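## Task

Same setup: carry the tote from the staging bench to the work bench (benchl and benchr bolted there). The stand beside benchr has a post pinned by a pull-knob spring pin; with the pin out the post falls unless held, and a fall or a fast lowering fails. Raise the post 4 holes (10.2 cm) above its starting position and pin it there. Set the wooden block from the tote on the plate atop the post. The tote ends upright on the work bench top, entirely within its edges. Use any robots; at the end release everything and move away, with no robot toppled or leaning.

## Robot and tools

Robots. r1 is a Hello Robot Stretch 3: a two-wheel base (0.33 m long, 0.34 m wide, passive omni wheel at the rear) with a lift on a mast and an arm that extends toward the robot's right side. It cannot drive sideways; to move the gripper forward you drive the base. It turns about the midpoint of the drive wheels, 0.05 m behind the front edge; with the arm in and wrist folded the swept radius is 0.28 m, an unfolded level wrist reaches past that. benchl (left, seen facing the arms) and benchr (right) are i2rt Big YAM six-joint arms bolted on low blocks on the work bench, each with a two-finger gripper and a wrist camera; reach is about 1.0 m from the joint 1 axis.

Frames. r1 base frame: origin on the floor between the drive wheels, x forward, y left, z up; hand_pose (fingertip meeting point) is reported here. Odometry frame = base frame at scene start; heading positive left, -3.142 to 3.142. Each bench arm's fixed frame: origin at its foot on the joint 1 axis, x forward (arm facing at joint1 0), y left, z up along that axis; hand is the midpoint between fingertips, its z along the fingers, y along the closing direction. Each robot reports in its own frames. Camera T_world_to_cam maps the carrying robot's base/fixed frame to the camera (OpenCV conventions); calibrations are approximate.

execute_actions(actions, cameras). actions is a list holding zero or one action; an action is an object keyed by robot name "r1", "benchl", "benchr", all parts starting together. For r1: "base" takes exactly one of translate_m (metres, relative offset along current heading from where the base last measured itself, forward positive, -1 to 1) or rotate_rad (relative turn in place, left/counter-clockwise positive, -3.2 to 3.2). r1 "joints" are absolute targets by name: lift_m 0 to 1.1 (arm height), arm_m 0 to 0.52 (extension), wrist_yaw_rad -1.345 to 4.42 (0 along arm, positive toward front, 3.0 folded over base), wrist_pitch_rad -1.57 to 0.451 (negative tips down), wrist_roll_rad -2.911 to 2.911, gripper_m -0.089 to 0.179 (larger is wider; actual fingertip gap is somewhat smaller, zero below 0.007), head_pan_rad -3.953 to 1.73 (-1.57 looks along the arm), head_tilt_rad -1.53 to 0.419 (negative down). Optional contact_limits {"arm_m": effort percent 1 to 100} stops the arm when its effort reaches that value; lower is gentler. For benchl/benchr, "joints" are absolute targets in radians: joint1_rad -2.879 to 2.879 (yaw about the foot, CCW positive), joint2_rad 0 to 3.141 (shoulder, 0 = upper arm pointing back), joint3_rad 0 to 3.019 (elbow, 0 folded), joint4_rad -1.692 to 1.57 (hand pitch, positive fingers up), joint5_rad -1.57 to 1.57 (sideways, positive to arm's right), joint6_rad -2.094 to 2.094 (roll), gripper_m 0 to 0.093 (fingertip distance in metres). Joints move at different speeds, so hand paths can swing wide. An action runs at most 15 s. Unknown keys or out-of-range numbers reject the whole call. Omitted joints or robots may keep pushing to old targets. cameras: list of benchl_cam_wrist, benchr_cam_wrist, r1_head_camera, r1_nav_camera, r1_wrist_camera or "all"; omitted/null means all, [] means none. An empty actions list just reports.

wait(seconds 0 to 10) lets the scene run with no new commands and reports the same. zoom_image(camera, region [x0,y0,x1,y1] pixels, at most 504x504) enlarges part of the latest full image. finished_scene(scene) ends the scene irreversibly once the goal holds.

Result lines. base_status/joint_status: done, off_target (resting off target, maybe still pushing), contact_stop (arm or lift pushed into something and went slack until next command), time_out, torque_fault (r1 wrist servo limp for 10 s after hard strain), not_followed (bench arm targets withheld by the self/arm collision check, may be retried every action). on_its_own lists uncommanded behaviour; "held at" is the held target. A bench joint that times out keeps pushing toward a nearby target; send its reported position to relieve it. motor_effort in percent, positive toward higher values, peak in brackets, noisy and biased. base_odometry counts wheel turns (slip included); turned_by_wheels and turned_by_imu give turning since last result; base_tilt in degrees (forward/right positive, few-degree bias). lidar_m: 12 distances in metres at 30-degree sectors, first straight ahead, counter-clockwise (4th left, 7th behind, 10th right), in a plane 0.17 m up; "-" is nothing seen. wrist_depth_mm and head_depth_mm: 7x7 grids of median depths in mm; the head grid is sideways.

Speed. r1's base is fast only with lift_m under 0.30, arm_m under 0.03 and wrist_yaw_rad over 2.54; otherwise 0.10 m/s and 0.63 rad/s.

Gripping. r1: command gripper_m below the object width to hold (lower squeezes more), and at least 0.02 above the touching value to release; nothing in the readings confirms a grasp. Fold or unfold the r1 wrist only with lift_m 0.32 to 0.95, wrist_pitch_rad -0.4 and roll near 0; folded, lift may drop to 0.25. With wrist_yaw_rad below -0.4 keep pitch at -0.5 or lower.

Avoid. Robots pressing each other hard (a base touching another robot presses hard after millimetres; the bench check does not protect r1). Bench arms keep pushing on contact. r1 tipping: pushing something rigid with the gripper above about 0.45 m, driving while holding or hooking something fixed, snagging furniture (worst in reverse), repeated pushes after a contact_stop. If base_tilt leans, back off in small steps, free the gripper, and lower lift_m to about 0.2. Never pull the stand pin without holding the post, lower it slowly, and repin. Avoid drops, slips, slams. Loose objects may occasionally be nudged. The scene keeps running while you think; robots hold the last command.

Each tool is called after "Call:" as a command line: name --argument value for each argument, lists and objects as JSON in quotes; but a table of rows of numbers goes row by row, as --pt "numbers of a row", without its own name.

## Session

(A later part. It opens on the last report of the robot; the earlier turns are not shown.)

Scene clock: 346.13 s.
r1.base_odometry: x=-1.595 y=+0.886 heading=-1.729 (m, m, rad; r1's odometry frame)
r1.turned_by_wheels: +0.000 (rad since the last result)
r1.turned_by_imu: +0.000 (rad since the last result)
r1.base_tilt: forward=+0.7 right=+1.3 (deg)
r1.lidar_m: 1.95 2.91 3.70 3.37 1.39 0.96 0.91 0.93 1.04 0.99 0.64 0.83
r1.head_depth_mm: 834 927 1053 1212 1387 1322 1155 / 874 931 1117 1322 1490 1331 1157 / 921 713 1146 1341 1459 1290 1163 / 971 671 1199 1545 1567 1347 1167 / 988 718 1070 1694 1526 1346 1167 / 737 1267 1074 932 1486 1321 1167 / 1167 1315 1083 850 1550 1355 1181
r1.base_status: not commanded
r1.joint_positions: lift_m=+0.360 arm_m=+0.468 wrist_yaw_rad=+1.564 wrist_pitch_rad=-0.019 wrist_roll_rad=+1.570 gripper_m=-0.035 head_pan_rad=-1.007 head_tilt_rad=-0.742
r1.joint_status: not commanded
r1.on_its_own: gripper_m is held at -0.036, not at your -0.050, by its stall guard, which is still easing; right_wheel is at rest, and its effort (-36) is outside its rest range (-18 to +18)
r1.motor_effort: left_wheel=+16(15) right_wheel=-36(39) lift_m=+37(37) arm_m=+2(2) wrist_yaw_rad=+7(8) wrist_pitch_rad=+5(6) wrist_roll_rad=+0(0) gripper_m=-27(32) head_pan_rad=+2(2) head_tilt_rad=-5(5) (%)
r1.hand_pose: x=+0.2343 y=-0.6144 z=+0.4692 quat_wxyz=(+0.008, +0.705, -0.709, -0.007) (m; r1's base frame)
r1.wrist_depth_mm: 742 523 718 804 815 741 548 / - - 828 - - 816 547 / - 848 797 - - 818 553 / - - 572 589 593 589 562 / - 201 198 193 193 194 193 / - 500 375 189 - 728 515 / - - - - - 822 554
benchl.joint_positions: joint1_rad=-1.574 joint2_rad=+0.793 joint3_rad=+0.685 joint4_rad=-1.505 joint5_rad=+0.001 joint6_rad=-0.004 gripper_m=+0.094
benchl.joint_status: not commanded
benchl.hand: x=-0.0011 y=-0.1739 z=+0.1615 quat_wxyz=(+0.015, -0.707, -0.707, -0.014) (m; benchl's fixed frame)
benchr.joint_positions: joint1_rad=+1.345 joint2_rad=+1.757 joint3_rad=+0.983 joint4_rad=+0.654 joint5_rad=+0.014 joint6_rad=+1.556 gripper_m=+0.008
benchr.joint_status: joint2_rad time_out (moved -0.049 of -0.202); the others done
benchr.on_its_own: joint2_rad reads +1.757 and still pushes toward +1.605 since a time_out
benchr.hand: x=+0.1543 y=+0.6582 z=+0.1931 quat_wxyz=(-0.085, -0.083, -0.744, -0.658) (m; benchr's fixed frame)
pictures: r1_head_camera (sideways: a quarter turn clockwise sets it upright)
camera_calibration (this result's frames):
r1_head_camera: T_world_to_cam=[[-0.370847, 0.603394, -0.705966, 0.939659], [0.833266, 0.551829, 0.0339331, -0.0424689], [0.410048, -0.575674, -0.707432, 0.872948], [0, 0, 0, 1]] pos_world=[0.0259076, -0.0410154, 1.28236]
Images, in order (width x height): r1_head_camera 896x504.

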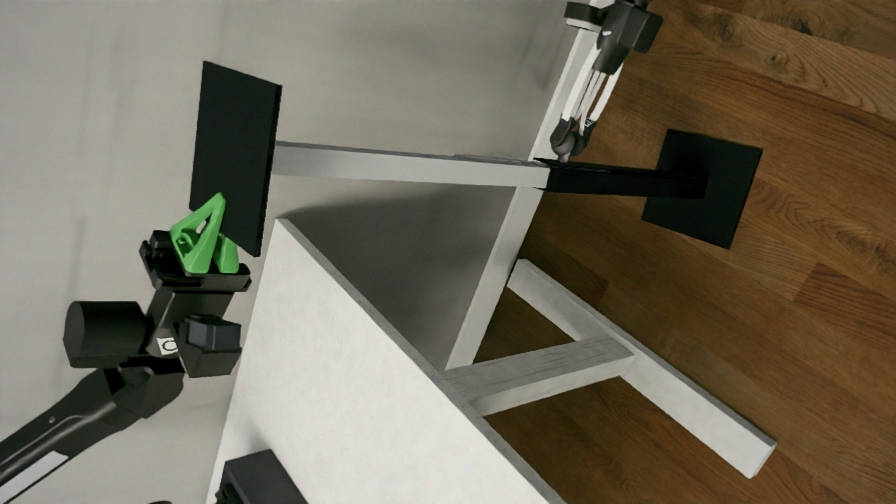

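Call:
execute_actions --actions '[{"r1":{"joints":{"gripper_m":0.07},"base":{"translate_m":0.005}},"benchr":{"joints":{"joint2_rad":1.70,"joint4_rad":0.66}}}]' --cameras '[]'

Call:
execute_actions --actions '[{"r1":{"base":{"translate_m":-0.12}},"benchr":{"joints":{"joint2_rad":1.76,"joint4_rad":0.66}}}]' --cameras '["r1_head_camera"]'

Call:
zoom_image --camera "r1_head_camera" --region '[400, 100, 660, 320]'

Scene clock: 348.63 s.
r1.base_odometry: x=-1.596 y=+0.881 heading=-1.729 (m, m, rad; r1's odometry frame)
r1.turned_by_wheels: +0.000 (rad since the last result)
r1.turned_by_imu: -0.001 (rad since the last result)
r1.base_tilt: forward=+0.7 right=+1.5 (deg)
r1.lidar_m: 1.95 2.92 3.72 3.37 1.39 0.97 0.92 0.94 1.04 0.99 0.64 0.83
r1.head_depth_mm: 831 922 1055 1215 1389 1315 1148 / 877 925 1117 1314 1479 1327 1164 / 920 977 1152 1358 1458 1295 1167 / 975 665 1207 1539 1573 1334 1161 / 981 720 1072 1686 1518 1338 1172 / 739 1270 1083 929 1472 1318 1171 / 1172 1325 1087 851 1554 1354 1177
r1.base_status: done
r1.joint_positions: lift_m=+0.360 arm_m=+0.468 wrist_yaw_rad=+1.569 wrist_pitch_rad=-0.022 wrist_roll_rad=+1.570 gripper_m=+0.070 head_pan_rad=-1.007 head_tilt_rad=-0.742
r1.joint_status: all done
r1.motor_effort: left_wheel=+0(17) right_wheel=+1(27) lift_m=+37(37) arm_m=+2(2) wrist_yaw_rad=+1(6) wrist_pitch_rad=+6(6) wrist_roll_rad=+0(0) gripper_m=+0(98) head_pan_rad=+2(3) head_tilt_rad=-6(6) (%)
r1.hand_pose: x=+0.2343 y=-0.6131 z=+0.4685 quat_wxyz=(+0.009, +0.707, -0.708, -0.008) (m; r1's base frame)
r1.wrist_depth_mm: 769 528 716 819 798 740 542 / - 527 823 - - 813 546 / - 837 834 - - 810 557 / - - 588 586 584 577 562 / - 196 196 189 189 190 189 / - 494 - 186 - 640 505 / - - - - - 767 563
benchl.joint_positions: joint1_rad=-1.574 joint2_rad=+0.793 joint3_rad=+0.685 joint4_rad=-1.505 joint5_rad=+0.001 joint6_rad=-0.004 gripper_m=+0.094
benchl.joint_status: not commanded
benchl.hand: x=-0.0011 y=-0.1739 z=+0.1615 quat_wxyz=(+0.015, -0.707, -0.707, -0.014) (m; benchl's fixed frame)
benchr.joint_positions: joint1_rad=+1.345 joint2_rad=+1.760 joint3_rad=+0.983 joint4_rad=+0.654 joint5_rad=+0.014 joint6_rad=+1.556 gripper_m=+0.008
benchr.joint_status: all done
benchr.hand: x=+0.1544 y=+0.6585 z=+0.1920 quat_wxyz=(-0.085, -0.084, -0.744, -0.657) (m; benchr's fixed frame)
pictures: none
No camera images: the call's "cameras" was empty. Leave "cameras" out to get every camera's image.

Scene clock: 350.83 s.
r1.base_odometry: x=-1.577 y=+1.000 heading=-1.729 (m, m, rad; r1's odometry frame)
r1.turned_by_wheels: +0.000 (rad since the last result)
r1.turned_by_imu: +0.000 (rad since the last result)
r1.base_tilt: forward=+0.7 right=+1.2 (deg)
r1.lidar_m: 2.06 3.02 3.75 3.36 1.21 0.84 0.80 0.82 1.05 0.99 0.70 0.93
r1.head_depth_mm: 838 934 1063 1229 1405 1332 1154 / 881 992 1132 1321 1485 1329 1160 / 928 1009 1207 1423 1532 1331 1161 / 981 721 1207 1467 1243 1328 1171 / 1038 721 1329 1702 1585 1341 1170 / 1051 765 1117 1748 1472 1346 1176 / 784 1343 1083 1129 1601 1323 1177
r1.base_status: done
r1.joint_positions: lift_m=+0.360 arm_m=+0.468 wrist_yaw_rad=+1.569 wrist_pitch_rad=-0.022 wrist_roll_rad=+1.570 gripper_m=+0.070 head_pan_rad=-1.007 head_tilt_rad=-0.742
r1.joint_status: not commanded
r1.motor_effort: left_wheel=+0(4) right_wheel=+0(6) lift_m=+37(37) arm_m=+1(2) wrist_yaw_rad=+1(0) wrist_pitch_rad=+6(6) wrist_roll_rad=+0(0) gripper_m=+1(1) head_pan_rad=+3(3) head_tilt_rad=-6(6) (%)
r1.hand_pose: x=+0.2343 y=-0.6131 z=+0.4685 quat_wxyz=(+0.009, +0.707, -0.708, -0.008) (m; r1's base frame)
r1.wrist_depth_mm: 798 820 719 817 832 718 546 / - - 825 - - 827 538 / - - 812 - - 834 543 / - - 627 702 308 310 307 / - - 614 - - 698 526 / - - - - - 767 553 / - - - - - 736 543
benchl.joint_positions: joint1_rad=-1.574 joint2_rad=+0.793 joint3_rad=+0.685 joint4_rad=-1.505 joint5_rad=+0.001 joint6_rad=-0.004 gripper_m=+0.094
benchl.joint_status: not commanded
benchl.hand: x=-0.0011 y=-0.1739 z=+0.1615 quat_wxyz=(+0.015, -0.707, -0.707, -0.014) (m; benchl's fixed frame)
benchr.joint_positions: joint1_rad=+1.345 joint2_rad=+1.769 joint3_rad=+0.985 joint4_rad=+0.663 joint5_rad=+0.014 joint6_rad=+1.556 gripper_m=+0.008
benchr.joint_status: all done
benchr.hand: x=+0.1546 y=+0.6597 z=+0.1888 quat_wxyz=(-0.085, -0.084, -0.744, -0.657) (m; benchr's fixed frame)
pictures: r1_head_camera (sideways: a quarter turn clockwise sets it upright)
camera_calibration (this result's frames):
r1_head_camera: T_world_to_cam=[[-0.370847, 0.603393, -0.705966, 0.93966], [0.833266, 0.551829, 0.0339331, -0.0424689], [0.410048, -0.575674, -0.707432, 0.872948], [0, 0, 0, 1]] pos_world=[0.0259076, -0.0410154, 1.28236]
Images, in order (width x height): r1_head_camera 896x504.

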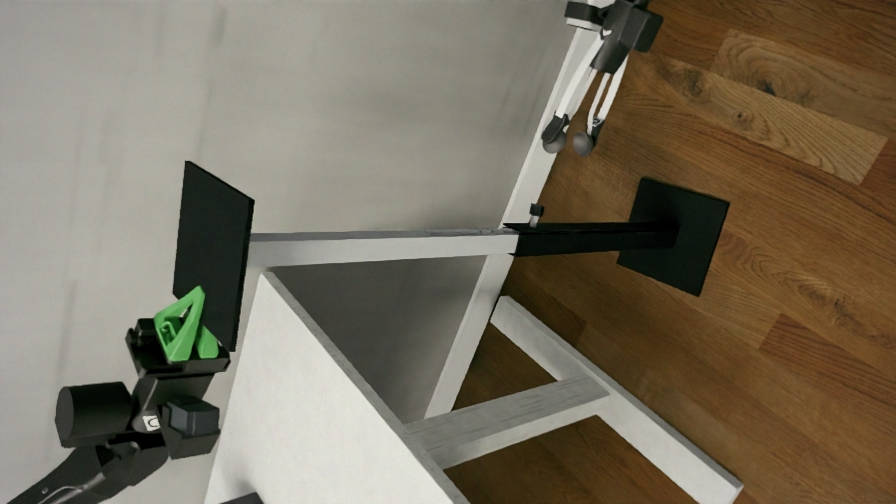

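Region (400, 100, 660, 320) of r1_head_camera's 896x504 image, scaled by 1.938, with more detail than that image has; it fills the top 426 rows of this view, and the rest is white.

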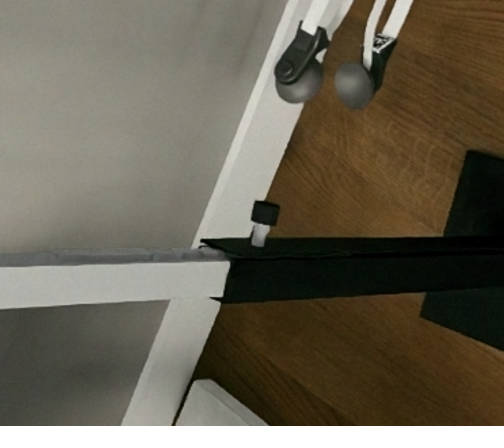

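Call:
execute_actions --actions '[{"benchr":{"joints":{"joint2_rad":1.83,"joint4_rad":0.66}}}]' --cameras '[]'

Call:
wait --seconds 1

Scene clock: 351.83 s.
r1.base_odometry: x=-1.577 y=+1.000 heading=-1.729 (m, m, rad; r1's odometry frame)
r1.turned_by_wheels: +0.000 (rad since the last result)
r1.turned_by_imu: +0.000 (rad since the last result)
r1.base_tilt: forward=+0.7 right=+1.3 (deg)
r1.lidar_m: 2.06 3.03 3.75 3.36 1.21 0.85 0.80 0.82 1.05 0.99 0.70 0.93
r1.head_depth_mm: 842 937 1059 1228 1405 1325 1152 / 880 993 1130 1320 1481 1329 1161 / 928 1005 1215 1422 1537 1328 1159 / 984 722 1208 1457 1246 1324 1166 / 1039 722 1324 1703 1566 1341 1169 / 1044 1186 1114 1761 1479 1351 1166 / 785 1341 1080 1129 1594 1321 1180
r1.base_status: not commanded
r1.joint_positions: lift_m=+0.360 arm_m=+0.468 wrist_yaw_rad=+1.569 wrist_pitch_rad=-0.022 wrist_roll_rad=+1.570 gripper_m=+0.070 head_pan_rad=-1.007 head_tilt_rad=-0.742
r1.joint_status: not commanded
r1.motor_effort: left_wheel=+0(0) right_wheel=+0(0) lift_m=+37(37) arm_m=+2(2) wrist_yaw_rad=+1(0) wrist_pitch_rad=+6(6) wrist_roll_rad=+0(0) gripper_m=+1(1) head_pan_rad=+3(3) head_tilt_rad=-6(6) (%)
r1.hand_pose: x=+0.2343 y=-0.6131 z=+0.4685 quat_wxyz=(+0.009, +0.707, -0.708, -0.008) (m; r1's base frame)
r1.wrist_depth_mm: 832 801 739 816 875 721 534 / - - 835 - - 815 556 / - - 815 - - 826 553 / - - 628 706 306 307 315 / - - 623 - - 722 518 / - - - - - 775 550 / - - - - - 714 546
benchl.joint_positions: joint1_rad=-1.574 joint2_rad=+0.793 joint3_rad=+0.685 joint4_rad=-1.505 joint5_rad=+0.001 joint6_rad=-0.004 gripper_m=+0.094
benchl.joint_status: not commanded
benchl.hand: x=-0.0011 y=-0.1739 z=+0.1615 quat_wxyz=(+0.015, -0.707, -0.707, -0.014) (m; benchl's fixed frame)
benchr.joint_positions: joint1_rad=+1.345 joint2_rad=+1.779 joint3_rad=+0.985 joint4_rad=+0.687 joint5_rad=+0.014 joint6_rad=+1.562 gripper_m=+0.008
benchr.joint_status: all done
benchr.hand: x=+0.1549 y=+0.6609 z=+0.1876 quat_wxyz=(-0.083, -0.085, -0.739, -0.663) (m; benchr's fixed frame)
pictures: none
No camera images: the call's "cameras" was empty. Leave "cameras" out to get every camera's image.

Scene clock: 352.83 s.
r1.base_odometry: x=-1.577 y=+1.000 heading=-1.729 (m, m, rad; r1's odometry frame)
r1.turned_by_wheels: +0.000 (rad since the last result)
r1.turned_by_imu: +0.000 (rad since the last result)
r1.base_tilt: forward=+0.8 right=+1.4 (deg)
r1.lidar_m: 2.06 3.04 3.76 3.39 1.21 0.84 0.80 0.81 1.05 0.99 0.70 0.93
r1.head_depth_mm: 838 936 1062 1227 1402 1325 1153 / 880 989 1135 1331 1479 1322 1160 / 926 1006 1212 1431 1542 1328 1162 / 983 722 1208 1459 1248 1334 1168 / 1040 722 1322 1717 1576 1346 1167 / 1048 1184 1112 1764 1470 1344 1173 / 784 1340 1083 1129 1593 1325 1179
r1.base_status: not commanded
r1.joint_positions: lift_m=+0.360 arm_m=+0.468 wrist_yaw_rad=+1.569 wrist_pitch_rad=-0.022 wrist_roll_rad=+1.570 gripper_m=+0.070 head_pan_rad=-1.007 head_tilt_rad=-0.742
r1.joint_status: not commanded
r1.motor_effort: left_wheel=+0(0) right_wheel=+0(0) lift_m=+37(37) arm_m=+2(2) wrist_yaw_rad=+1(0) wrist_pitch_rad=+7(6) wrist_roll_rad=+0(0) gripper_m=+0(1) head_pan_rad=+3(3) head_tilt_rad=-5(6) (%)
r1.hand_pose: x=+0.2343 y=-0.6131 z=+0.4685 quat_wxyz=(+0.009, +0.707, -0.708, -0.008) (m; r1's base frame)
r1.wrist_depth_mm: 796 811 718 827 854 755 546 / - - 830 - - 789 543 / - - 821 - - 816 554 / - - 639 688 306 310 308 / - - 615 - - 724 527 / - - - - - 763 555 / - - - - - 720 554
benchl.joint_positions: joint1_rad=-1.574 joint2_rad=+0.793 joint3_rad=+0.685 joint4_rad=-1.505 joint5_rad=+0.001 joint6_rad=-0.004 gripper_m=+0.094
benchl.joint_status: not commanded
benchl.hand: x=-0.0011 y=-0.1739 z=+0.1615 quat_wxyz=(+0.015, -0.707, -0.707, -0.014) (m; benchl's fixed frame)
benchr.joint_positions: joint1_rad=+1.345 joint2_rad=+1.779 joint3_rad=+0.985 joint4_rad=+0.687 joint5_rad=+0.014 joint6_rad=+1.562 gripper_m=+0.008
benchr.joint_status: all done
benchr.hand: x=+0.1549 y=+0.6609 z=+0.1876 quat_wxyz=(-0.083, -0.085, -0.739, -0.663) (m; benchr's fixed frame)
wait: 1.00 s; at rest by 0.27 s
pictures: benchl_cam_wrist, benchr_cam_wrist, r1_head_camera (sideways: a quarter turn clockwise sets it upright), r1_nav_camera (sideways: a quarter turn counterclockwise sets it upright), r1_wrist_camera
camera_calibration (this result's frames):
benchr_cam_wrist: T_world_to_cam=[[-0.0152155, -0.100744, -0.994796, 0.256601], [-0.929704, -0.364737, 0.0511573, 0.38543], [-0.367992, 0.925644, -0.0881128, -0.415811], [0, 0, 0, 1]] pos_world=[0.209225, 0.551325, 0.198909]
r1_head_camera: T_world_to_cam=[[-0.370848, 0.603393, -0.705966, 0.93966], [0.833266, 0.55183, 0.0339331, -0.0424689], [0.410048, -0.575674, -0.707432, 0.872948], [0, 0, 0, 1]] pos_world=[0.0259076, -0.0410154, 1.28236]
r1_nav_camera: T_world_to_cam=[[0.344249, -0.610976, 0.712883, -0.889439], [-0.855785, -0.516496, -0.0294066, 0.0958971], [0.386168, -0.599951, -0.700667, 0.86474], [0, 0, 0, 1]] pos_world=[0.054321, 0.0249065, 1.24278]
r1_wrist_camera: T_world_to_cam=[[-0.0353938, 0.0358939, -0.998729, 0.498071], [-0.143878, 0.988761, 0.0406345, 0.659895], [0.988962, 0.145133, -0.0298316, 0.02962], [0, 0, 0, 1]] pos_world=[0.0832798, -0.674654, 0.471507]
Images, in order (width x height): benchl_cam_wrist 504x504, benchr_cam_wrist 504x504, r1_head_camera 896x504, r1_nav_camera 672x504, r1_wrist_camera 644x364.

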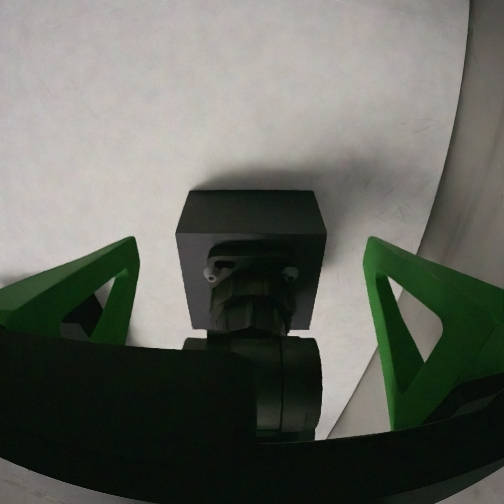

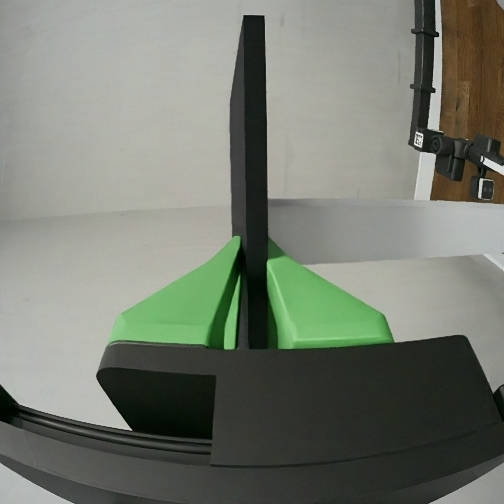

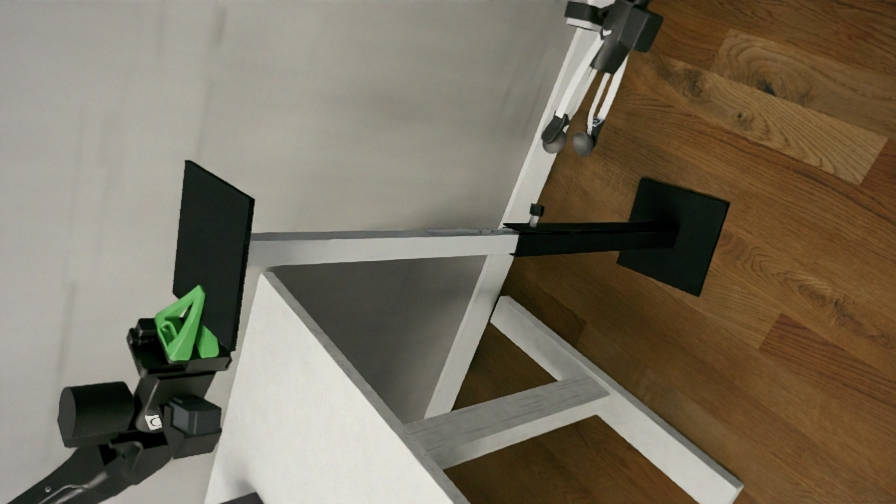

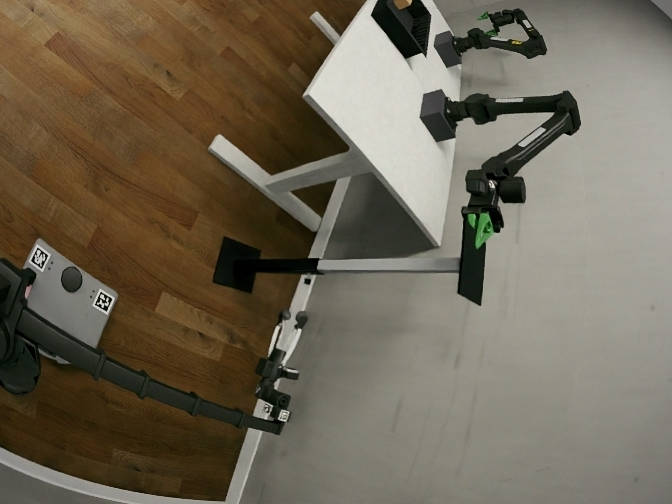

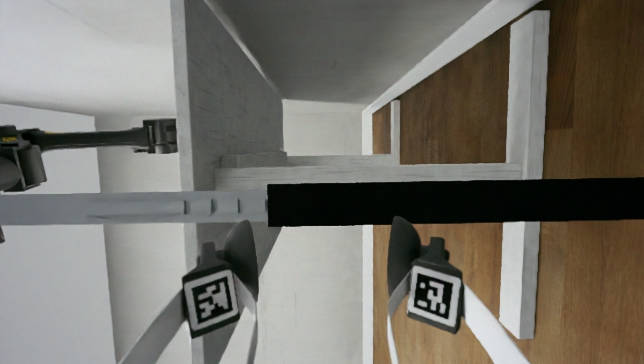

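Call:
execute_actions --actions '[{"benchr":{"joints":{"joint2_rad":1.775,"joint4_rad":0.68,"gripper_m":0.09}},"r1":{"joints":{"arm_m":0.0,"gripper_m":0.02}}}]' --cameras '[]'

Call:
execute_actions --actions '[{"benchr":{"joints":{"joint2_rad":1.68,"joint3_rad":0.86}}}]' --cameras '[]'

Call:
execute_actions --actions '[{"benchr":{"joints":{"joint2_rad":1.55,"joint3_rad":0.70}}}]' --cameras '["benchr_cam_wrist","r1_nav_camera"]'

Scene clock: 358.83 s.
r1.base_odometry: x=-1.577 y=+1.000 heading=-1.729 (m, m, rad; r1's odometry frame)
r1.turned_by_wheels: +0.000 (rad since the last result)
r1.turned_by_imu: +0.000 (rad since the last result)
r1.base_tilt: forward=+0.5 right=+1.3 (deg)
r1.lidar_m: 2.06 3.04 3.75 3.38 1.21 0.84 0.80 0.82 1.05 0.99 0.70 0.93
r1.head_depth_mm: 836 939 1063 1229 1434 1323 1158 / 882 989 1130 1307 1497 1330 1158 / 924 1013 1205 1430 1562 1324 1159 / 978 721 1206 1458 1242 1321 1171 / 1033 723 1323 1710 1573 1353 1195 / 1048 1166 1111 1758 1464 1349 1175 / 785 1349 1086 1130 1597 1323 1172
r1.base_status: not commanded
r1.joint_positions: lift_m=+0.360 arm_m=+0.000 wrist_yaw_rad=+1.569 wrist_pitch_rad=-0.022 wrist_roll_rad=+1.570 gripper_m=+0.020 head_pan_rad=-1.007 head_tilt_rad=-0.742
r1.joint_status: all done
r1.motor_effort: left_wheel=+0(0) right_wheel=+1(1) lift_m=+37(37) arm_m=-3(4) wrist_yaw_rad=+0(0) wrist_pitch_rad=+6(6) wrist_roll_rad=+0(0) gripper_m=-1(100) head_pan_rad=+3(3) head_tilt_rad=-5(5) (%)
r1.hand_pose: x=+0.2343 y=-0.1456 z=+0.4685 quat_wxyz=(+0.009, +0.707, -0.708, -0.008) (m; r1's base frame)
r1.wrist_depth_mm: - - 833 - - 830 540 / - - 816 - - 811 544 / - - 940 - - 814 555 / - - - - - 830 551 / - - - - - 826 553 / - - - - - 788 553 / - - - - - 834 552
benchl.joint_positions: joint1_rad=-1.574 joint2_rad=+0.793 joint3_rad=+0.685 joint4_rad=-1.505 joint5_rad=+0.001 joint6_rad=-0.004 gripper_m=+0.094
benchl.joint_status: not commanded
benchl.hand: x=-0.0011 y=-0.1739 z=+0.1615 quat_wxyz=(+0.015, -0.707, -0.707, -0.014) (m; benchl's fixed frame)
benchr.joint_positions: joint1_rad=+1.345 joint2_rad=+1.780 joint3_rad=+0.985 joint4_rad=+0.686 joint5_rad=+0.014 joint6_rad=+1.563 gripper_m=+0.090
benchr.joint_status: all done
benchr.hand: x=+0.1549 y=+0.6609 z=+0.1873 quat_wxyz=(-0.083, -0.086, -0.740, -0.662) (m; benchr's fixed frame)
pictures: none
No camera images: the call's "cameras" was empty. Leave "cameras" out to get every camera's image.

Scene clock: 359.57 s.
r1.base_odometry: x=-1.577 y=+1.000 heading=-1.729 (m, m, rad; r1's odometry frame)
r1.turned_by_wheels: +0.000 (rad since the last result)
r1.turned_by_imu: +0.000 (rad since the last result)
r1.base_tilt: forward=+0.5 right=+1.4 (deg)
r1.lidar_m: 2.06 3.03 3.74 3.37 1.21 0.84 0.80 0.81 1.05 0.99 0.69 0.93
r1.head_depth_mm: 840 939 1062 1227 1444 1321 1154 / 881 991 1126 1316 1504 1326 1159 / 929 1013 1217 1436 1557 1332 1162 / 976 723 1211 1463 1246 1328 1161 / 1041 789 1331 1710 1570 1344 1196 / 1072 785 1122 1760 1472 1349 1172 / 804 1343 1078 1130 1596 1331 1173
r1.base_status: not commanded
r1.joint_positions: lift_m=+0.360 arm_m=+0.000 wrist_yaw_rad=+1.569 wrist_pitch_rad=-0.022 wrist_roll_rad=+1.570 gripper_m=+0.020 head_pan_rad=-1.007 head_tilt_rad=-0.742
r1.joint_status: not commanded
r1.motor_effort: left_wheel=+0(0) right_wheel=+0(1) lift_m=+37(37) arm_m=-4(4) wrist_yaw_rad=+0(1) wrist_pitch_rad=+6(6) wrist_roll_rad=+0(0) gripper_m=+0(1) head_pan_rad=+2(2) head_tilt_rad=-5(5) (%)
r1.hand_pose: x=+0.2343 y=-0.1456 z=+0.4685 quat_wxyz=(+0.009, +0.707, -0.708, -0.008) (m; r1's base frame)
r1.wrist_depth_mm: - - 816 - - 830 533 / - - 823 - - 806 547 / - - 970 - - 813 554 / - - - - - 822 551 / - - - - - 833 543 / - - - - - 820 554 / - - - - - 814 543
benchl.joint_positions: joint1_rad=-1.574 joint2_rad=+0.793 joint3_rad=+0.685 joint4_rad=-1.505 joint5_rad=+0.001 joint6_rad=-0.004 gripper_m=+0.094
benchl.joint_status: not commanded
benchl.hand: x=-0.0011 y=-0.1739 z=+0.1615 quat_wxyz=(+0.015, -0.707, -0.707, -0.014) (m; benchl's fixed frame)
benchr.joint_positions: joint1_rad=+1.345 joint2_rad=+1.697 joint3_rad=+0.864 joint4_rad=+0.686 joint5_rad=+0.014 joint6_rad=+1.563 gripper_m=+0.090
benchr.joint_status: all done
benchr.hand: x=+0.1456 y=+0.6205 z=+0.1789 quat_wxyz=(-0.081, -0.087, -0.752, -0.648) (m; benchr's fixed frame)
pictures: none
No camera images: the call's "cameras" was empty. Leave "cameras" out to get every camera's image.

Scene clock: 360.43 s.
r1.base_odometry: x=-1.577 y=+1.000 heading=-1.729 (m, m, rad; r1's odometry frame)
r1.turned_by_wheels: +0.000 (rad since the last result)
r1.turned_by_imu: +0.000 (rad since the last result)
r1.base_tilt: forward=+0.6 right=+1.3 (deg)
r1.lidar_m: 2.06 3.03 3.76 3.38 1.21 0.85 0.80 0.81 1.05 0.99 0.70 0.93
r1.head_depth_mm: 839 938 1061 1221 1453 1321 1155 / 884 992 1134 1327 1492 1333 1159 / 926 1008 1212 1432 1562 1334 1163 / 980 721 1206 1468 1243 1326 1163 / 1037 1149 1328 1705 1564 1335 1191 / 1091 820 1117 1765 1463 1352 1179 / 803 1339 1085 1133 1588 1321 1180
r1.base_status: not commanded
r1.joint_positions: lift_m=+0.360 arm_m=+0.000 wrist_yaw_rad=+1.569 wrist_pitch_rad=-0.022 wrist_roll_rad=+1.570 gripper_m=+0.020 head_pan_rad=-1.007 head_tilt_rad=-0.742
r1.joint_status: not commanded
r1.motor_effort: left_wheel=+0(1) right_wheel=+0(0) lift_m=+37(37) arm_m=-4(4) wrist_yaw_rad=+1(1) wrist_pitch_rad=+6(6) wrist_roll_rad=+0(0) gripper_m=-2(1) head_pan_rad=+2(3) head_tilt_rad=-5(6) (%)
r1.hand_pose: x=+0.2343 y=-0.1456 z=+0.4685 quat_wxyz=(+0.009, +0.707, -0.708, -0.008) (m; r1's base frame)
r1.wrist_depth_mm: - - 827 - - 808 546 / - - 815 - - 803 551 / - - 966 - - 832 540 / - - - - - 819 553 / - - - - - 839 555 / - - - - - 819 557 / - - - - - 822 559
benchl.joint_positions: joint1_rad=-1.574 joint2_rad=+0.793 joint3_rad=+0.685 joint4_rad=-1.505 joint5_rad=+0.001 joint6_rad=-0.004 gripper_m=+0.094
benchl.joint_status: not commanded
benchl.hand: x=-0.0011 y=-0.1739 z=+0.1615 quat_wxyz=(+0.015, -0.707, -0.707, -0.014) (m; benchl's fixed frame)
benchr.joint_positions: joint1_rad=+1.345 joint2_rad=+1.560 joint3_rad=+0.704 joint4_rad=+0.686 joint5_rad=+0.014 joint6_rad=+1.563 gripper_m=+0.090
benchr.joint_status: all done
benchr.hand: x=+0.1325 y=+0.5632 z=+0.1799 quat_wxyz=(-0.080, -0.088, -0.759, -0.640) (m; benchr's fixed frame)
pictures: benchr_cam_wrist, r1_nav_camera (sideways: a quarter turn counterclockwise sets it upright)
camera_calibration (this result's frames):
benchr_cam_wrist: T_world_to_cam=[[-0.0299717, -0.159793, -0.986695, 0.272452], [-0.928737, -0.360484, 0.0865908, 0.320403], [-0.369525, 0.918976, -0.137601, -0.321469], [0, 0, 0, 1]] pos_world=[0.186945, 0.454459, 0.196848]
r1_nav_camera: T_world_to_cam=[[0.344249, -0.610976, 0.712883, -0.889438], [-0.855785, -0.516496, -0.0294066, 0.0958971], [0.386168, -0.599951, -0.700667, 0.86474], [0, 0, 0, 1]] pos_world=[0.054321, 0.0249065, 1.24278]
Images, in order (width x height): benchr_cam_wrist 504x504, r1_nav_camera 672x504.

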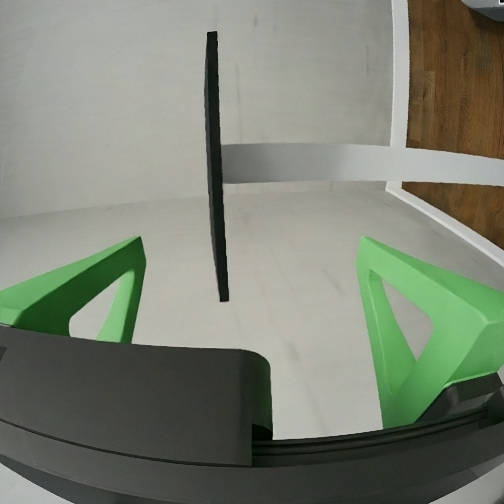

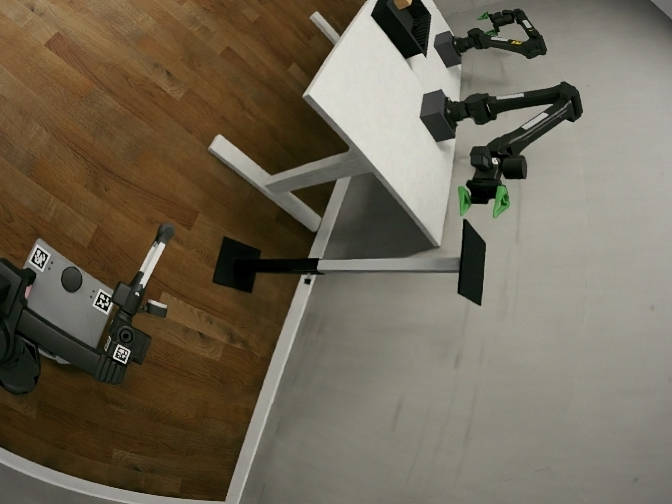

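Call:
execute_actions --actions '[{"benchr":{"joints":{"joint2_rad":1.25,"joint3_rad":1.2,"joint4_rad":-1.52}}}]' --cameras '[]'

Call:
execute_actions --actions '[{"benchr":{"joints":{"joint1_rad":-1.1,"joint2_rad":1.5,"joint3_rad":1.5,"joint4_rad":-1.57,"joint6_rad":-1.1}}}]' --cameras '["benchr_cam_wrist","r1_nav_camera"]'

Scene clock: 363.33 s.
r1.base_odometry: x=-1.577 y=+1.000 heading=-1.729 (m, m, rad; r1's odometry frame)
r1.turned_by_wheels: +0.000 (rad since the last result)
r1.turned_by_imu: +0.000 (rad since the last result)
r1.base_tilt: forward=+0.6 right=+1.4 (deg)
r1.lidar_m: 2.06 3.01 3.77 3.38 1.21 0.84 0.80 0.81 1.05 0.99 0.70 0.93
r1.head_depth_mm: 840 938 1064 1225 1437 1326 1155 / 880 989 1130 1316 1495 1325 1161 / 931 1014 1210 1426 1554 1330 1160 / 985 722 1207 1460 1247 1330 1170 / 1044 1145 1333 1707 1581 1349 1194 / 1112 1272 1115 1764 1478 1351 1174 / 1111 1340 1086 1127 1589 1324 1179
r1.base_status: not commanded
r1.joint_positions: lift_m=+0.360 arm_m=+0.000 wrist_yaw_rad=+1.569 wrist_pitch_rad=-0.022 wrist_roll_rad=+1.570 gripper_m=+0.020 head_pan_rad=-1.007 head_tilt_rad=-0.742
r1.joint_status: not commanded
r1.motor_effort: left_wheel=+0(0) right_wheel=+0(0) lift_m=+37(37) arm_m=-4(3) wrist_yaw_rad=+1(0) wrist_pitch_rad=+6(6) wrist_roll_rad=+0(0) gripper_m=-1(1) head_pan_rad=+2(2) head_tilt_rad=-5(5) (%)
r1.hand_pose: x=+0.2343 y=-0.1456 z=+0.4685 quat_wxyz=(+0.009, +0.707, -0.708, -0.008) (m; r1's base frame)
r1.wrist_depth_mm: - - 817 - - 814 551 / - - 849 - - 813 547 / - - 936 - - 839 552 / - - - - - 818 557 / - - - - - 822 556 / - - - - - 839 557 / - - - - - 853 555
benchl.joint_positions: joint1_rad=-1.574 joint2_rad=+0.793 joint3_rad=+0.685 joint4_rad=-1.505 joint5_rad=+0.001 joint6_rad=-0.004 gripper_m=+0.094
benchl.joint_status: not commanded
benchl.hand: x=-0.0011 y=-0.1739 z=+0.1615 quat_wxyz=(+0.015, -0.707, -0.707, -0.014) (m; benchl's fixed frame)
benchr.joint_positions: joint1_rad=+1.345 joint2_rad=+1.253 joint3_rad=+1.185 joint4_rad=-1.510 joint5_rad=+0.014 joint6_rad=+1.563 gripper_m=+0.090
benchr.joint_status: all done
benchr.hand: x=+0.0806 y=+0.3379 z=+0.2397 quat_wxyz=(-0.006, -0.109, -0.994, +0.004) (m; benchr's fixed frame)
pictures: none
No camera images: the call's "cameras" was empty. Leave "cameras" out to get every camera's image.

Scene clock: 365.93 s.
r1.base_odometry: x=-1.577 y=+1.000 heading=-1.729 (m, m, rad; r1's odometry frame)
r1.turned_by_wheels: +0.000 (rad since the last result)
r1.turned_by_imu: +0.000 (rad since the last result)
r1.base_tilt: forward=+0.7 right=+1.2 (deg)
r1.lidar_m: 2.06 3.02 3.75 3.37 1.21 0.84 0.80 0.82 1.05 0.99 0.70 0.93
r1.head_depth_mm: 839 940 1059 1222 1449 1326 1153 / 879 990 1124 1320 1494 1335 1157 / 926 1012 1209 1429 1564 1341 1165 / 977 721 1211 1469 1239 1333 1163 / 1038 1150 1330 1709 1580 1343 1198 / 1108 1274 1113 1762 1464 1357 1175 / 1182 1340 1085 1125 1601 1332 1183
r1.base_status: not commanded
r1.joint_positions: lift_m=+0.360 arm_m=+0.000 wrist_yaw_rad=+1.569 wrist_pitch_rad=-0.022 wrist_roll_rad=+1.570 gripper_m=+0.020 head_pan_rad=-1.007 head_tilt_rad=-0.742
r1.joint_status: not commanded
r1.motor_effort: left_wheel=+0(0) right_wheel=+1(0) lift_m=+37(37) arm_m=-4(4) wrist_yaw_rad=+1(0) wrist_pitch_rad=+6(6) wrist_roll_rad=+0(0) gripper_m=+0(1) head_pan_rad=+3(2) head_tilt_rad=-5(5) (%)
r1.hand_pose: x=+0.2343 y=-0.1456 z=+0.4685 quat_wxyz=(+0.009, +0.707, -0.708, -0.008) (m; r1's base frame)
r1.wrist_depth_mm: - - 808 - - 788 536 / - - 825 - - 848 546 / - - 955 - - 834 555 / - - - - - 821 549 / - - - - - 798 547 / - - - - - 822 555 / - - - - - 826 555
benchl.joint_positions: joint1_rad=-1.574 joint2_rad=+0.793 joint3_rad=+0.685 joint4_rad=-1.505 joint5_rad=+0.001 joint6_rad=-0.004 gripper_m=+0.094
benchl.joint_status: not commanded
benchl.hand: x=-0.0011 y=-0.1739 z=+0.1615 quat_wxyz=(+0.015, -0.707, -0.707, -0.014) (m; benchl's fixed frame)
benchr.joint_positions: joint1_rad=-1.103 joint2_rad=+1.514 joint3_rad=+1.445 joint4_rad=-1.565 joint5_rad=+0.012 joint6_rad=-1.088 gripper_m=+0.090
benchr.joint_status: all done
benchr.hand: x=+0.1933 y=-0.3881 z=+0.2409 quat_wxyz=(+0.020, -0.007, -0.999, -0.025) (m; benchr's fixed frame)
pictures: benchr_cam_wrist, r1_nav_camera (sideways: a quarter turn counterclockwise sets it upright)
camera_calibration (this result's frames):
benchr_cam_wrist: T_world_to_cam=[[-0.0166943, -0.998281, -0.0561795, -0.369685], [-0.793099, -0.020994, 0.608731, 0.0084477], [-0.608864, 0.0547182, -0.791385, 0.451973], [0, 0, 0, 1]] pos_world=[0.275718, -0.393603, 0.331773]
r1_nav_camera: T_world_to_cam=[[0.344249, -0.610976, 0.712882, -0.889438], [-0.855785, -0.516496, -0.0294066, 0.0958971], [0.386167, -0.599951, -0.700667, 0.86474], [0, 0, 0, 1]] pos_world=[0.054321, 0.0249065, 1.24278]
Images, in order (width x height): benchr_cam_wrist 504x504, r1_nav_camera 672x504.

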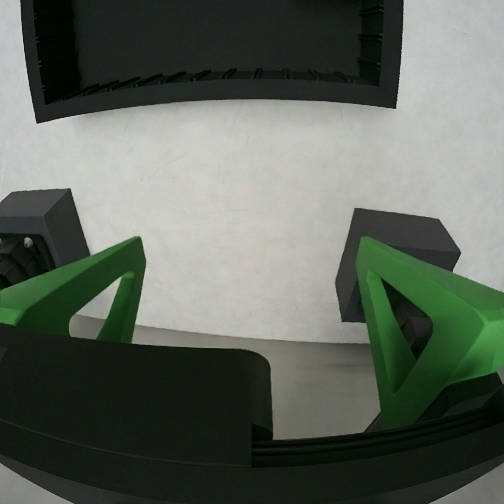

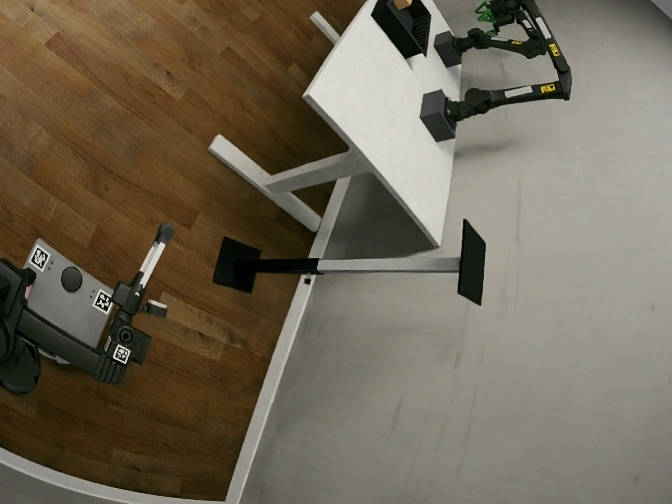

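Call:
execute_actions --actions '[{"benchr":{"joints":{"joint1_rad":-0.82,"joint2_rad":1.94,"joint3_rad":1.89,"joint4_rad":-1.52,"joint6_rad":-0.82}}}]' --cameras '["benchr_cam_wrist"]'

Scene clock: 369.70 s.
r1.base_odometry: x=-1.577 y=+1.000 heading=-1.729 (m, m, rad; r1's odometry frame)
r1.turned_by_wheels: +0.000 (rad since the last result)
r1.turned_by_imu: +0.000 (rad since the last result)
r1.base_tilt: forward=+0.8 right=+1.4 (deg)
r1.lidar_m: 2.06 3.05 3.75 3.37 1.21 0.84 0.80 0.81 1.05 0.99 0.70 0.93
r1.head_depth_mm: 839 936 1061 1220 1447 1321 1154 / 878 987 1127 1316 1493 1329 1162 / 923 1013 1216 1428 1556 1336 1162 / 982 720 1208 1462 1241 1332 1168 / 1039 1152 1326 1710 1582 1346 1190 / 1103 1268 1113 1771 1469 1354 1178 / 1181 1342 1082 1132 1592 1327 1180
r1.base_status: not commanded
r1.joint_positions: lift_m=+0.360 arm_m=+0.000 wrist_yaw_rad=+1.569 wrist_pitch_rad=-0.022 wrist_roll_rad=+1.570 gripper_m=+0.020 head_pan_rad=-1.007 head_tilt_rad=-0.742
r1.joint_status: not commanded
r1.motor_effort: left_wheel=+0(0) right_wheel=+1(0) lift_m=+37(37) arm_m=-4(3) wrist_yaw_rad=+1(1) wrist_pitch_rad=+6(6) wrist_roll_rad=+0(0) gripper_m=-1(1) head_pan_rad=+3(2) head_tilt_rad=-5(5) (%)
r1.hand_pose: x=+0.2343 y=-0.1456 z=+0.4685 quat_wxyz=(+0.009, +0.707, -0.708, -0.008) (m; r1's base frame)
r1.wrist_depth_mm: - - 799 - - 825 545 / - - 826 - - 816 555 / - - 961 - - 825 551 / - - - - - 841 551 / - - - - - 834 546 / - - - - - 830 541 / - - - - - 842 558
benchl.joint_positions: joint1_rad=-1.574 joint2_rad=+0.793 joint3_rad=+0.685 joint4_rad=-1.505 joint5_rad=+0.001 joint6_rad=-0.004 gripper_m=+0.094
benchl.joint_status: not commanded
benchl.hand: x=-0.0011 y=-0.1739 z=+0.1615 quat_wxyz=(+0.015, -0.707, -0.707, -0.014) (m; benchl's fixed frame)
benchr.joint_positions: joint1_rad=-0.813 joint2_rad=+1.963 joint3_rad=+1.829 joint4_rad=-1.524 joint5_rad=+0.012 joint6_rad=-0.832 gripper_m=+0.090
benchr.joint_status: all done
benchr.hand: x=+0.4011 y=-0.4278 z=+0.1587 quat_wxyz=(+0.034, +0.009, -0.999, -0.028) (m; benchr's fixed frame)
pictures: benchr_cam_wrist
camera_calibration (this result's frames):
benchr_cam_wrist: T_world_to_cam=[[0.0151225, -0.997939, -0.0623557, -0.422113], [-0.774661, -0.0511234, 0.630307, 0.198737], [-0.632196, 0.0387727, -0.773838, 0.515374], [0, 0, 0, 1]] pos_world=[0.486154, -0.431066, 0.24723]
Images, in order (width x height): benchr_cam_wrist 504x504.

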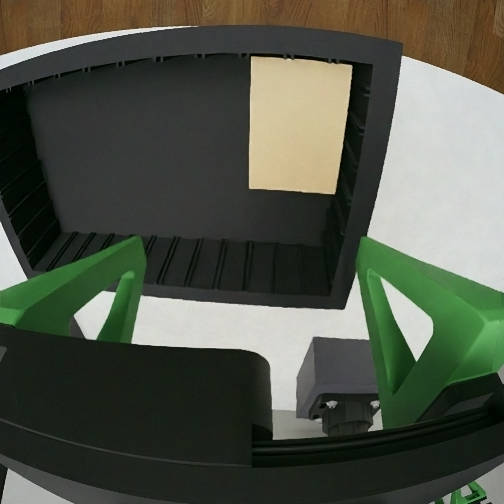

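Call:
execute_actions --actions '[{"benchr":{"joints":{"joint1_rad":-0.85,"joint2_rad":2.0,"joint3_rad":1.68,"joint4_rad":-1.22,"joint6_rad":-0.85,"gripper_m":0.093}}}]' --cameras '["benchr_cam_wrist"]'

Scene clock: 372.80 s.
r1.base_odometry: x=-1.577 y=+1.000 heading=-1.729 (m, m, rad; r1's odometry frame)
r1.turned_by_wheels: +0.000 (rad since the last result)
r1.turned_by_imu: +0.000 (rad since the last result)
r1.base_tilt: forward=+0.7 right=+1.4 (deg)
r1.lidar_m: 2.07 3.04 3.76 3.38 1.21 0.84 0.80 0.81 1.05 0.99 0.70 0.93
r1.head_depth_mm: 838 940 1063 1227 1437 1325 1153 / 883 997 1131 1311 1490 1328 1155 / 925 1008 1208 1430 1566 1329 1164 / 977 721 1205 1455 1247 1326 1169 / 1040 1157 1331 1710 1573 1345 1196 / 1105 1273 1118 1773 1466 1354 1173 / 1181 1348 1081 1127 1590 1326 1176
r1.base_status: not commanded
r1.joint_positions: lift_m=+0.360 arm_m=+0.000 wrist_yaw_rad=+1.569 wrist_pitch_rad=-0.022 wrist_roll_rad=+1.570 gripper_m=+0.020 head_pan_rad=-1.007 head_tilt_rad=-0.742
r1.joint_status: not commanded
r1.motor_effort: left_wheel=+0(0) right_wheel=+1(0) lift_m=+37(37) arm_m=-4(4) wrist_yaw_rad=+0(1) wrist_pitch_rad=+6(6) wrist_roll_rad=+0(0) gripper_m=-1(1) head_pan_rad=+2(2) head_tilt_rad=-5(6) (%)
r1.hand_pose: x=+0.2343 y=-0.1456 z=+0.4685 quat_wxyz=(+0.009, +0.707, -0.708, -0.008) (m; r1's base frame)
r1.wrist_depth_mm: - - 802 - - 800 544 / - - 812 - - 824 534 / - - 993 - - 809 553 / - - - - - 841 546 / - - - - - 840 539 / - - - - - 812 553 / - - - - - 840 559
benchl.joint_positions: joint1_rad=-1.574 joint2_rad=+0.793 joint3_rad=+0.685 joint4_rad=-1.505 joint5_rad=+0.001 joint6_rad=-0.004 gripper_m=+0.094
benchl.joint_status: not commanded
benchl.hand: x=-0.0011 y=-0.1739 z=+0.1615 quat_wxyz=(+0.015, -0.707, -0.707, -0.014) (m; benchl's fixed frame)
benchr.joint_positions: joint1_rad=-0.847 joint2_rad=+2.001 joint3_rad=+1.678 joint4_rad=-1.232 joint5_rad=+0.012 joint6_rad=-0.838 gripper_m=+0.093
benchr.joint_status: all done
benchr.hand: x=+0.4004 y=-0.4568 z=+0.0792 quat_wxyz=(-0.001, -0.004, -1.000, +0.010) (m; benchr's fixed frame)
pictures: benchr_cam_wrist
camera_calibration (this result's frames):
benchr_cam_wrist: T_world_to_cam=[[-0.00984634, -0.999863, 0.0133182, -0.452848], [-0.81703, 0.0157233, 0.576381, 0.298632], [-0.576512, -0.00520612, -0.817072, 0.415589], [0, 0, 0, 1]] pos_world=[0.479124, -0.455317, 0.173472]
Images, in order (width x height): benchr_cam_wrist 504x504.

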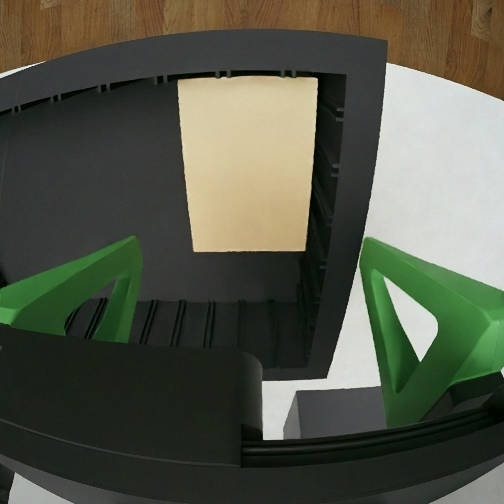

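Call:
execute_actions --actions '[{"benchr":{"joints":{"joint2_rad":2.09,"joint3_rad":1.62,"joint4_rad":-1.1}}}]' --cameras '["benchr_cam_wrist"]'

Scene clock: 375.53 s.
r1.base_odometry: x=-1.577 y=+1.000 heading=-1.729 (m, m, rad; r1's odometry frame)
r1.turned_by_wheels: +0.000 (rad since the last result)
r1.turned_by_imu: +0.000 (rad since the last result)
r1.base_tilt: forward=+0.7 right=+1.3 (deg)
r1.lidar_m: 2.06 3.05 3.74 3.39 1.21 0.84 0.80 0.82 1.05 0.99 0.70 0.93
r1.head_depth_mm: 836 934 1065 1229 1450 1324 1153 / 880 990 1134 1324 1496 1329 1162 / 930 1013 1208 1426 1548 1330 1165 / 978 722 1211 1461 1246 1331 1163 / 1040 1150 1326 1700 1575 1346 1188 / 1106 1276 1114 1768 1481 1350 1176 / 1186 1337 1083 1131 1588 1321 1176
r1.base_status: not commanded
r1.joint_positions: lift_m=+0.360 arm_m=+0.000 wrist_yaw_rad=+1.569 wrist_pitch_rad=-0.022 wrist_roll_rad=+1.570 gripper_m=+0.020 head_pan_rad=-1.007 head_tilt_rad=-0.742
r1.joint_status: not commanded
r1.motor_effort: left_wheel=+0(0) right_wheel=+0(0) lift_m=+37(37) arm_m=-4(4) wrist_yaw_rad=+0(0) wrist_pitch_rad=+6(6) wrist_roll_rad=+0(0) gripper_m=-1(1) head_pan_rad=+3(3) head_tilt_rad=-6(6) (%)
r1.hand_pose: x=+0.2343 y=-0.1456 z=+0.4685 quat_wxyz=(+0.009, +0.707, -0.708, -0.008) (m; r1's base frame)
r1.wrist_depth_mm: - - 816 - - 835 549 / - - 846 - - 825 552 / - - 952 - - 832 554 / - - - - - 808 564 / - - - - - 833 554 / - - - - - 836 560 / - - - - - 862 546
benchl.joint_positions: joint1_rad=-1.574 joint2_rad=+0.793 joint3_rad=+0.685 joint4_rad=-1.505 joint5_rad=+0.001 joint6_rad=-0.004 gripper_m=+0.094
benchl.joint_status: not commanded
benchl.hand: x=-0.0011 y=-0.1739 z=+0.1615 quat_wxyz=(+0.015, -0.707, -0.707, -0.014) (m; benchl's fixed frame)
benchr.joint_positions: joint1_rad=-0.845 joint2_rad=+2.069 joint3_rad=+1.627 joint4_rad=-1.109 joint5_rad=+0.015 joint6_rad=-0.843 gripper_m=+0.093
benchr.joint_status: all done
benchr.hand: x=+0.4043 y=-0.4600 z=+0.0216 quat_wxyz=(-0.001, -0.001, -1.000, +0.012) (m; benchr's fixed frame)
pictures: benchr_cam_wrist
camera_calibration (this result's frames):
benchr_cam_wrist: T_world_to_cam=[[-0.00380008, -0.999831, 0.0179761, -0.457757], [-0.817681, 0.013455, 0.575515, 0.33423], [-0.57566, -0.0125117, -0.817594, 0.367082], [0, 0, 0, 1]] pos_world=[0.482869, -0.457584, 0.115998]
Images, in order (width x height): benchr_cam_wrist 504x504.

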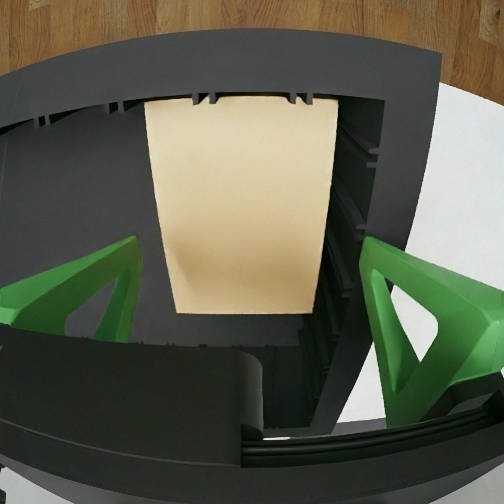

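Call:
execute_actions --actions '[{"benchr":{"joints":{"joint1_rad":-0.80,"joint2_rad":2.13,"joint3_rad":1.60,"joint4_rad":-1.04,"joint6_rad":-0.83,"gripper_m":0.09}}}]' --cameras '["benchr_cam_wrist"]'

Scene clock: 377.47 s.
r1.base_odometry: x=-1.577 y=+1.000 heading=-1.729 (m, m, rad; r1's odometry frame)
r1.turned_by_wheels: +0.000 (rad since the last result)
r1.turned_by_imu: +0.000 (rad since the last result)
r1.base_tilt: forward=+0.7 right=+1.3 (deg)
r1.lidar_m: 2.06 3.04 3.75 3.37 1.21 0.84 0.79 0.81 1.05 0.99 0.70 0.93
r1.head_depth_mm: 838 939 1068 1225 1438 1319 1150 / 880 992 1135 1322 1489 1326 1161 / 931 1009 1207 1418 1553 1336 1165 / 982 722 1201 1465 1245 1323 1168 / 1038 1153 1333 1708 1596 1338 1187 / 1107 1275 1115 1757 1478 1356 1169 / 1178 1347 1083 1133 1609 1323 1178
r1.base_status: not commanded
r1.joint_positions: lift_m=+0.360 arm_m=+0.000 wrist_yaw_rad=+1.569 wrist_pitch_rad=-0.022 wrist_roll_rad=+1.570 gripper_m=+0.020 head_pan_rad=-1.007 head_tilt_rad=-0.742
r1.joint_status: not commanded
r1.motor_effort: left_wheel=+1(1) right_wheel=+0(1) lift_m=+37(37) arm_m=-4(4) wrist_yaw_rad=+1(1) wrist_pitch_rad=+6(6) wrist_roll_rad=+0(0) gripper_m=-1(0) head_pan_rad=+2(2) head_tilt_rad=-5(6) (%)
r1.hand_pose: x=+0.2343 y=-0.1456 z=+0.4685 quat_wxyz=(+0.009, +0.707, -0.708, -0.008) (m; r1's base frame)
r1.wrist_depth_mm: - - 793 - - 795 555 / - - 816 - - 811 542 / - - 979 - - 806 542 / - - - - - 846 552 / - - - - - 828 545 / - - - - - 827 555 / - - - - - 824 541
benchl.joint_positions: joint1_rad=-1.574 joint2_rad=+0.793 joint3_rad=+0.685 joint4_rad=-1.505 joint5_rad=+0.001 joint6_rad=-0.004 gripper_m=+0.094
benchl.joint_status: not commanded
benchl.hand: x=-0.0011 y=-0.1739 z=+0.1615 quat_wxyz=(+0.015, -0.707, -0.707, -0.014) (m; benchl's fixed frame)
benchr.joint_positions: joint1_rad=-0.806 joint2_rad=+2.104 joint3_rad=+1.609 joint4_rad=-1.045 joint5_rad=+0.015 joint6_rad=-0.837 gripper_m=+0.090
benchr.joint_status: all done
benchr.hand: x=+0.4244 y=-0.4470 z=-0.0055 quat_wxyz=(-0.005, +0.015, -1.000, +0.016) (m; benchr's fixed frame)
pictures: benchr_cam_wrist
camera_calibration (this result's frames):
benchr_cam_wrist: T_world_to_cam=[[0.0288302, -0.999243, 0.0261373, -0.457721], [-0.821837, -0.00881112, 0.569655, 0.357861], [-0.568993, -0.0379039, -0.821468, 0.34248], [0, 0, 0, 1]] pos_world=[0.502168, -0.44124, 0.0894424]
Images, in order (width x height): benchr_cam_wrist 504x504.

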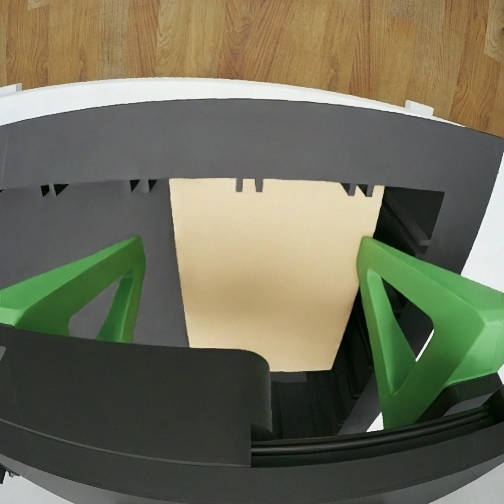

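Call:
execute_actions --actions '[{"benchr":{"joints":{"joint1_rad":-0.843,"joint2_rad":2.10,"joint3_rad":1.60,"joint4_rad":-1.07}}}]' --cameras '["benchr_cam_wrist"]'

Scene clock: 379.00 s.
r1.base_odometry: x=-1.577 y=+1.000 heading=-1.729 (m, m, rad; r1's odometry frame)
r1.turned_by_wheels: +0.000 (rad since the last result)
r1.turned_by_imu: +0.000 (rad since the last result)
r1.base_tilt: forward=+0.7 right=+1.4 (deg)
r1.lidar_m: 2.06 3.04 3.75 3.37 1.21 0.84 0.80 0.81 1.05 0.99 0.70 0.93
r1.head_depth_mm: 838 937 1062 1223 1439 1326 1148 / 881 990 1129 1320 1487 1329 1159 / 929 1011 1212 1426 1555 1332 1159 / 978 722 1213 1465 1242 1329 1163 / 1042 1151 1332 1725 1581 1353 1189 / 1103 1273 1115 1752 1476 1345 1169 / 1180 1333 1088 1132 1600 1326 1182
r1.base_status: not commanded
r1.joint_positions: lift_m=+0.360 arm_m=+0.000 wrist_yaw_rad=+1.569 wrist_pitch_rad=-0.022 wrist_roll_rad=+1.570 gripper_m=+0.020 head_pan_rad=-1.007 head_tilt_rad=-0.742
r1.joint_status: not commanded
r1.motor_effort: left_wheel=+0(0) right_wheel=+0(0) lift_m=+37(37) arm_m=-3(4) wrist_yaw_rad=+1(1) wrist_pitch_rad=+6(6) wrist_roll_rad=+0(0) gripper_m=-1(0) head_pan_rad=+3(3) head_tilt_rad=-5(5) (%)
r1.hand_pose: x=+0.2343 y=-0.1456 z=+0.4685 quat_wxyz=(+0.009, +0.707, -0.708, -0.008) (m; r1's base frame)
r1.wrist_depth_mm: - - 808 - - 791 546 / - - 822 - - 803 543 / - - 968 - - 815 556 / - - - - - 828 556 / - - - - - 840 539 / - - - - - 833 553 / - - - - - 817 551
benchl.joint_positions: joint1_rad=-1.574 joint2_rad=+0.793 joint3_rad=+0.685 joint4_rad=-1.505 joint5_rad=+0.001 joint6_rad=-0.004 gripper_m=+0.094
benchl.joint_status: not commanded
benchl.hand: x=-0.0011 y=-0.1739 z=+0.1615 quat_wxyz=(+0.015, -0.707, -0.707, -0.014) (m; benchl's fixed frame)
benchr.joint_positions: joint1_rad=-0.819 joint2_rad=+2.104 joint3_rad=+1.609 joint4_rad=-1.056 joint5_rad=+0.010 joint6_rad=-0.837 gripper_m=+0.090
benchr.joint_status: all done
benchr.hand: x=+0.4173 y=-0.4499 z=-0.0053 quat_wxyz=(-0.003, +0.009, -1.000, +0.011) (m; benchr's fixed frame)
pictures: benchr_cam_wrist
camera_calibration (this result's frames):
benchr_cam_wrist: T_world_to_cam=[[0.0160669, -0.99976, 0.014893, -0.455422], [-0.819786, -0.00464403, 0.572651, 0.353006], [-0.572445, -0.0214098, -0.819664, 0.347362], [0, 0, 0, 1]] pos_world=[0.495552, -0.446236, 0.0893531]
Images, in order (width x height): benchr_cam_wrist 504x504.

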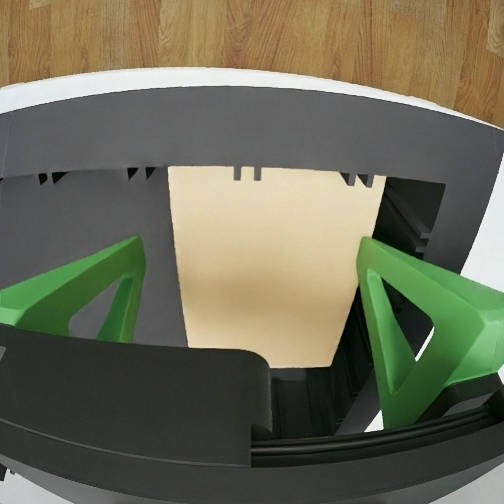

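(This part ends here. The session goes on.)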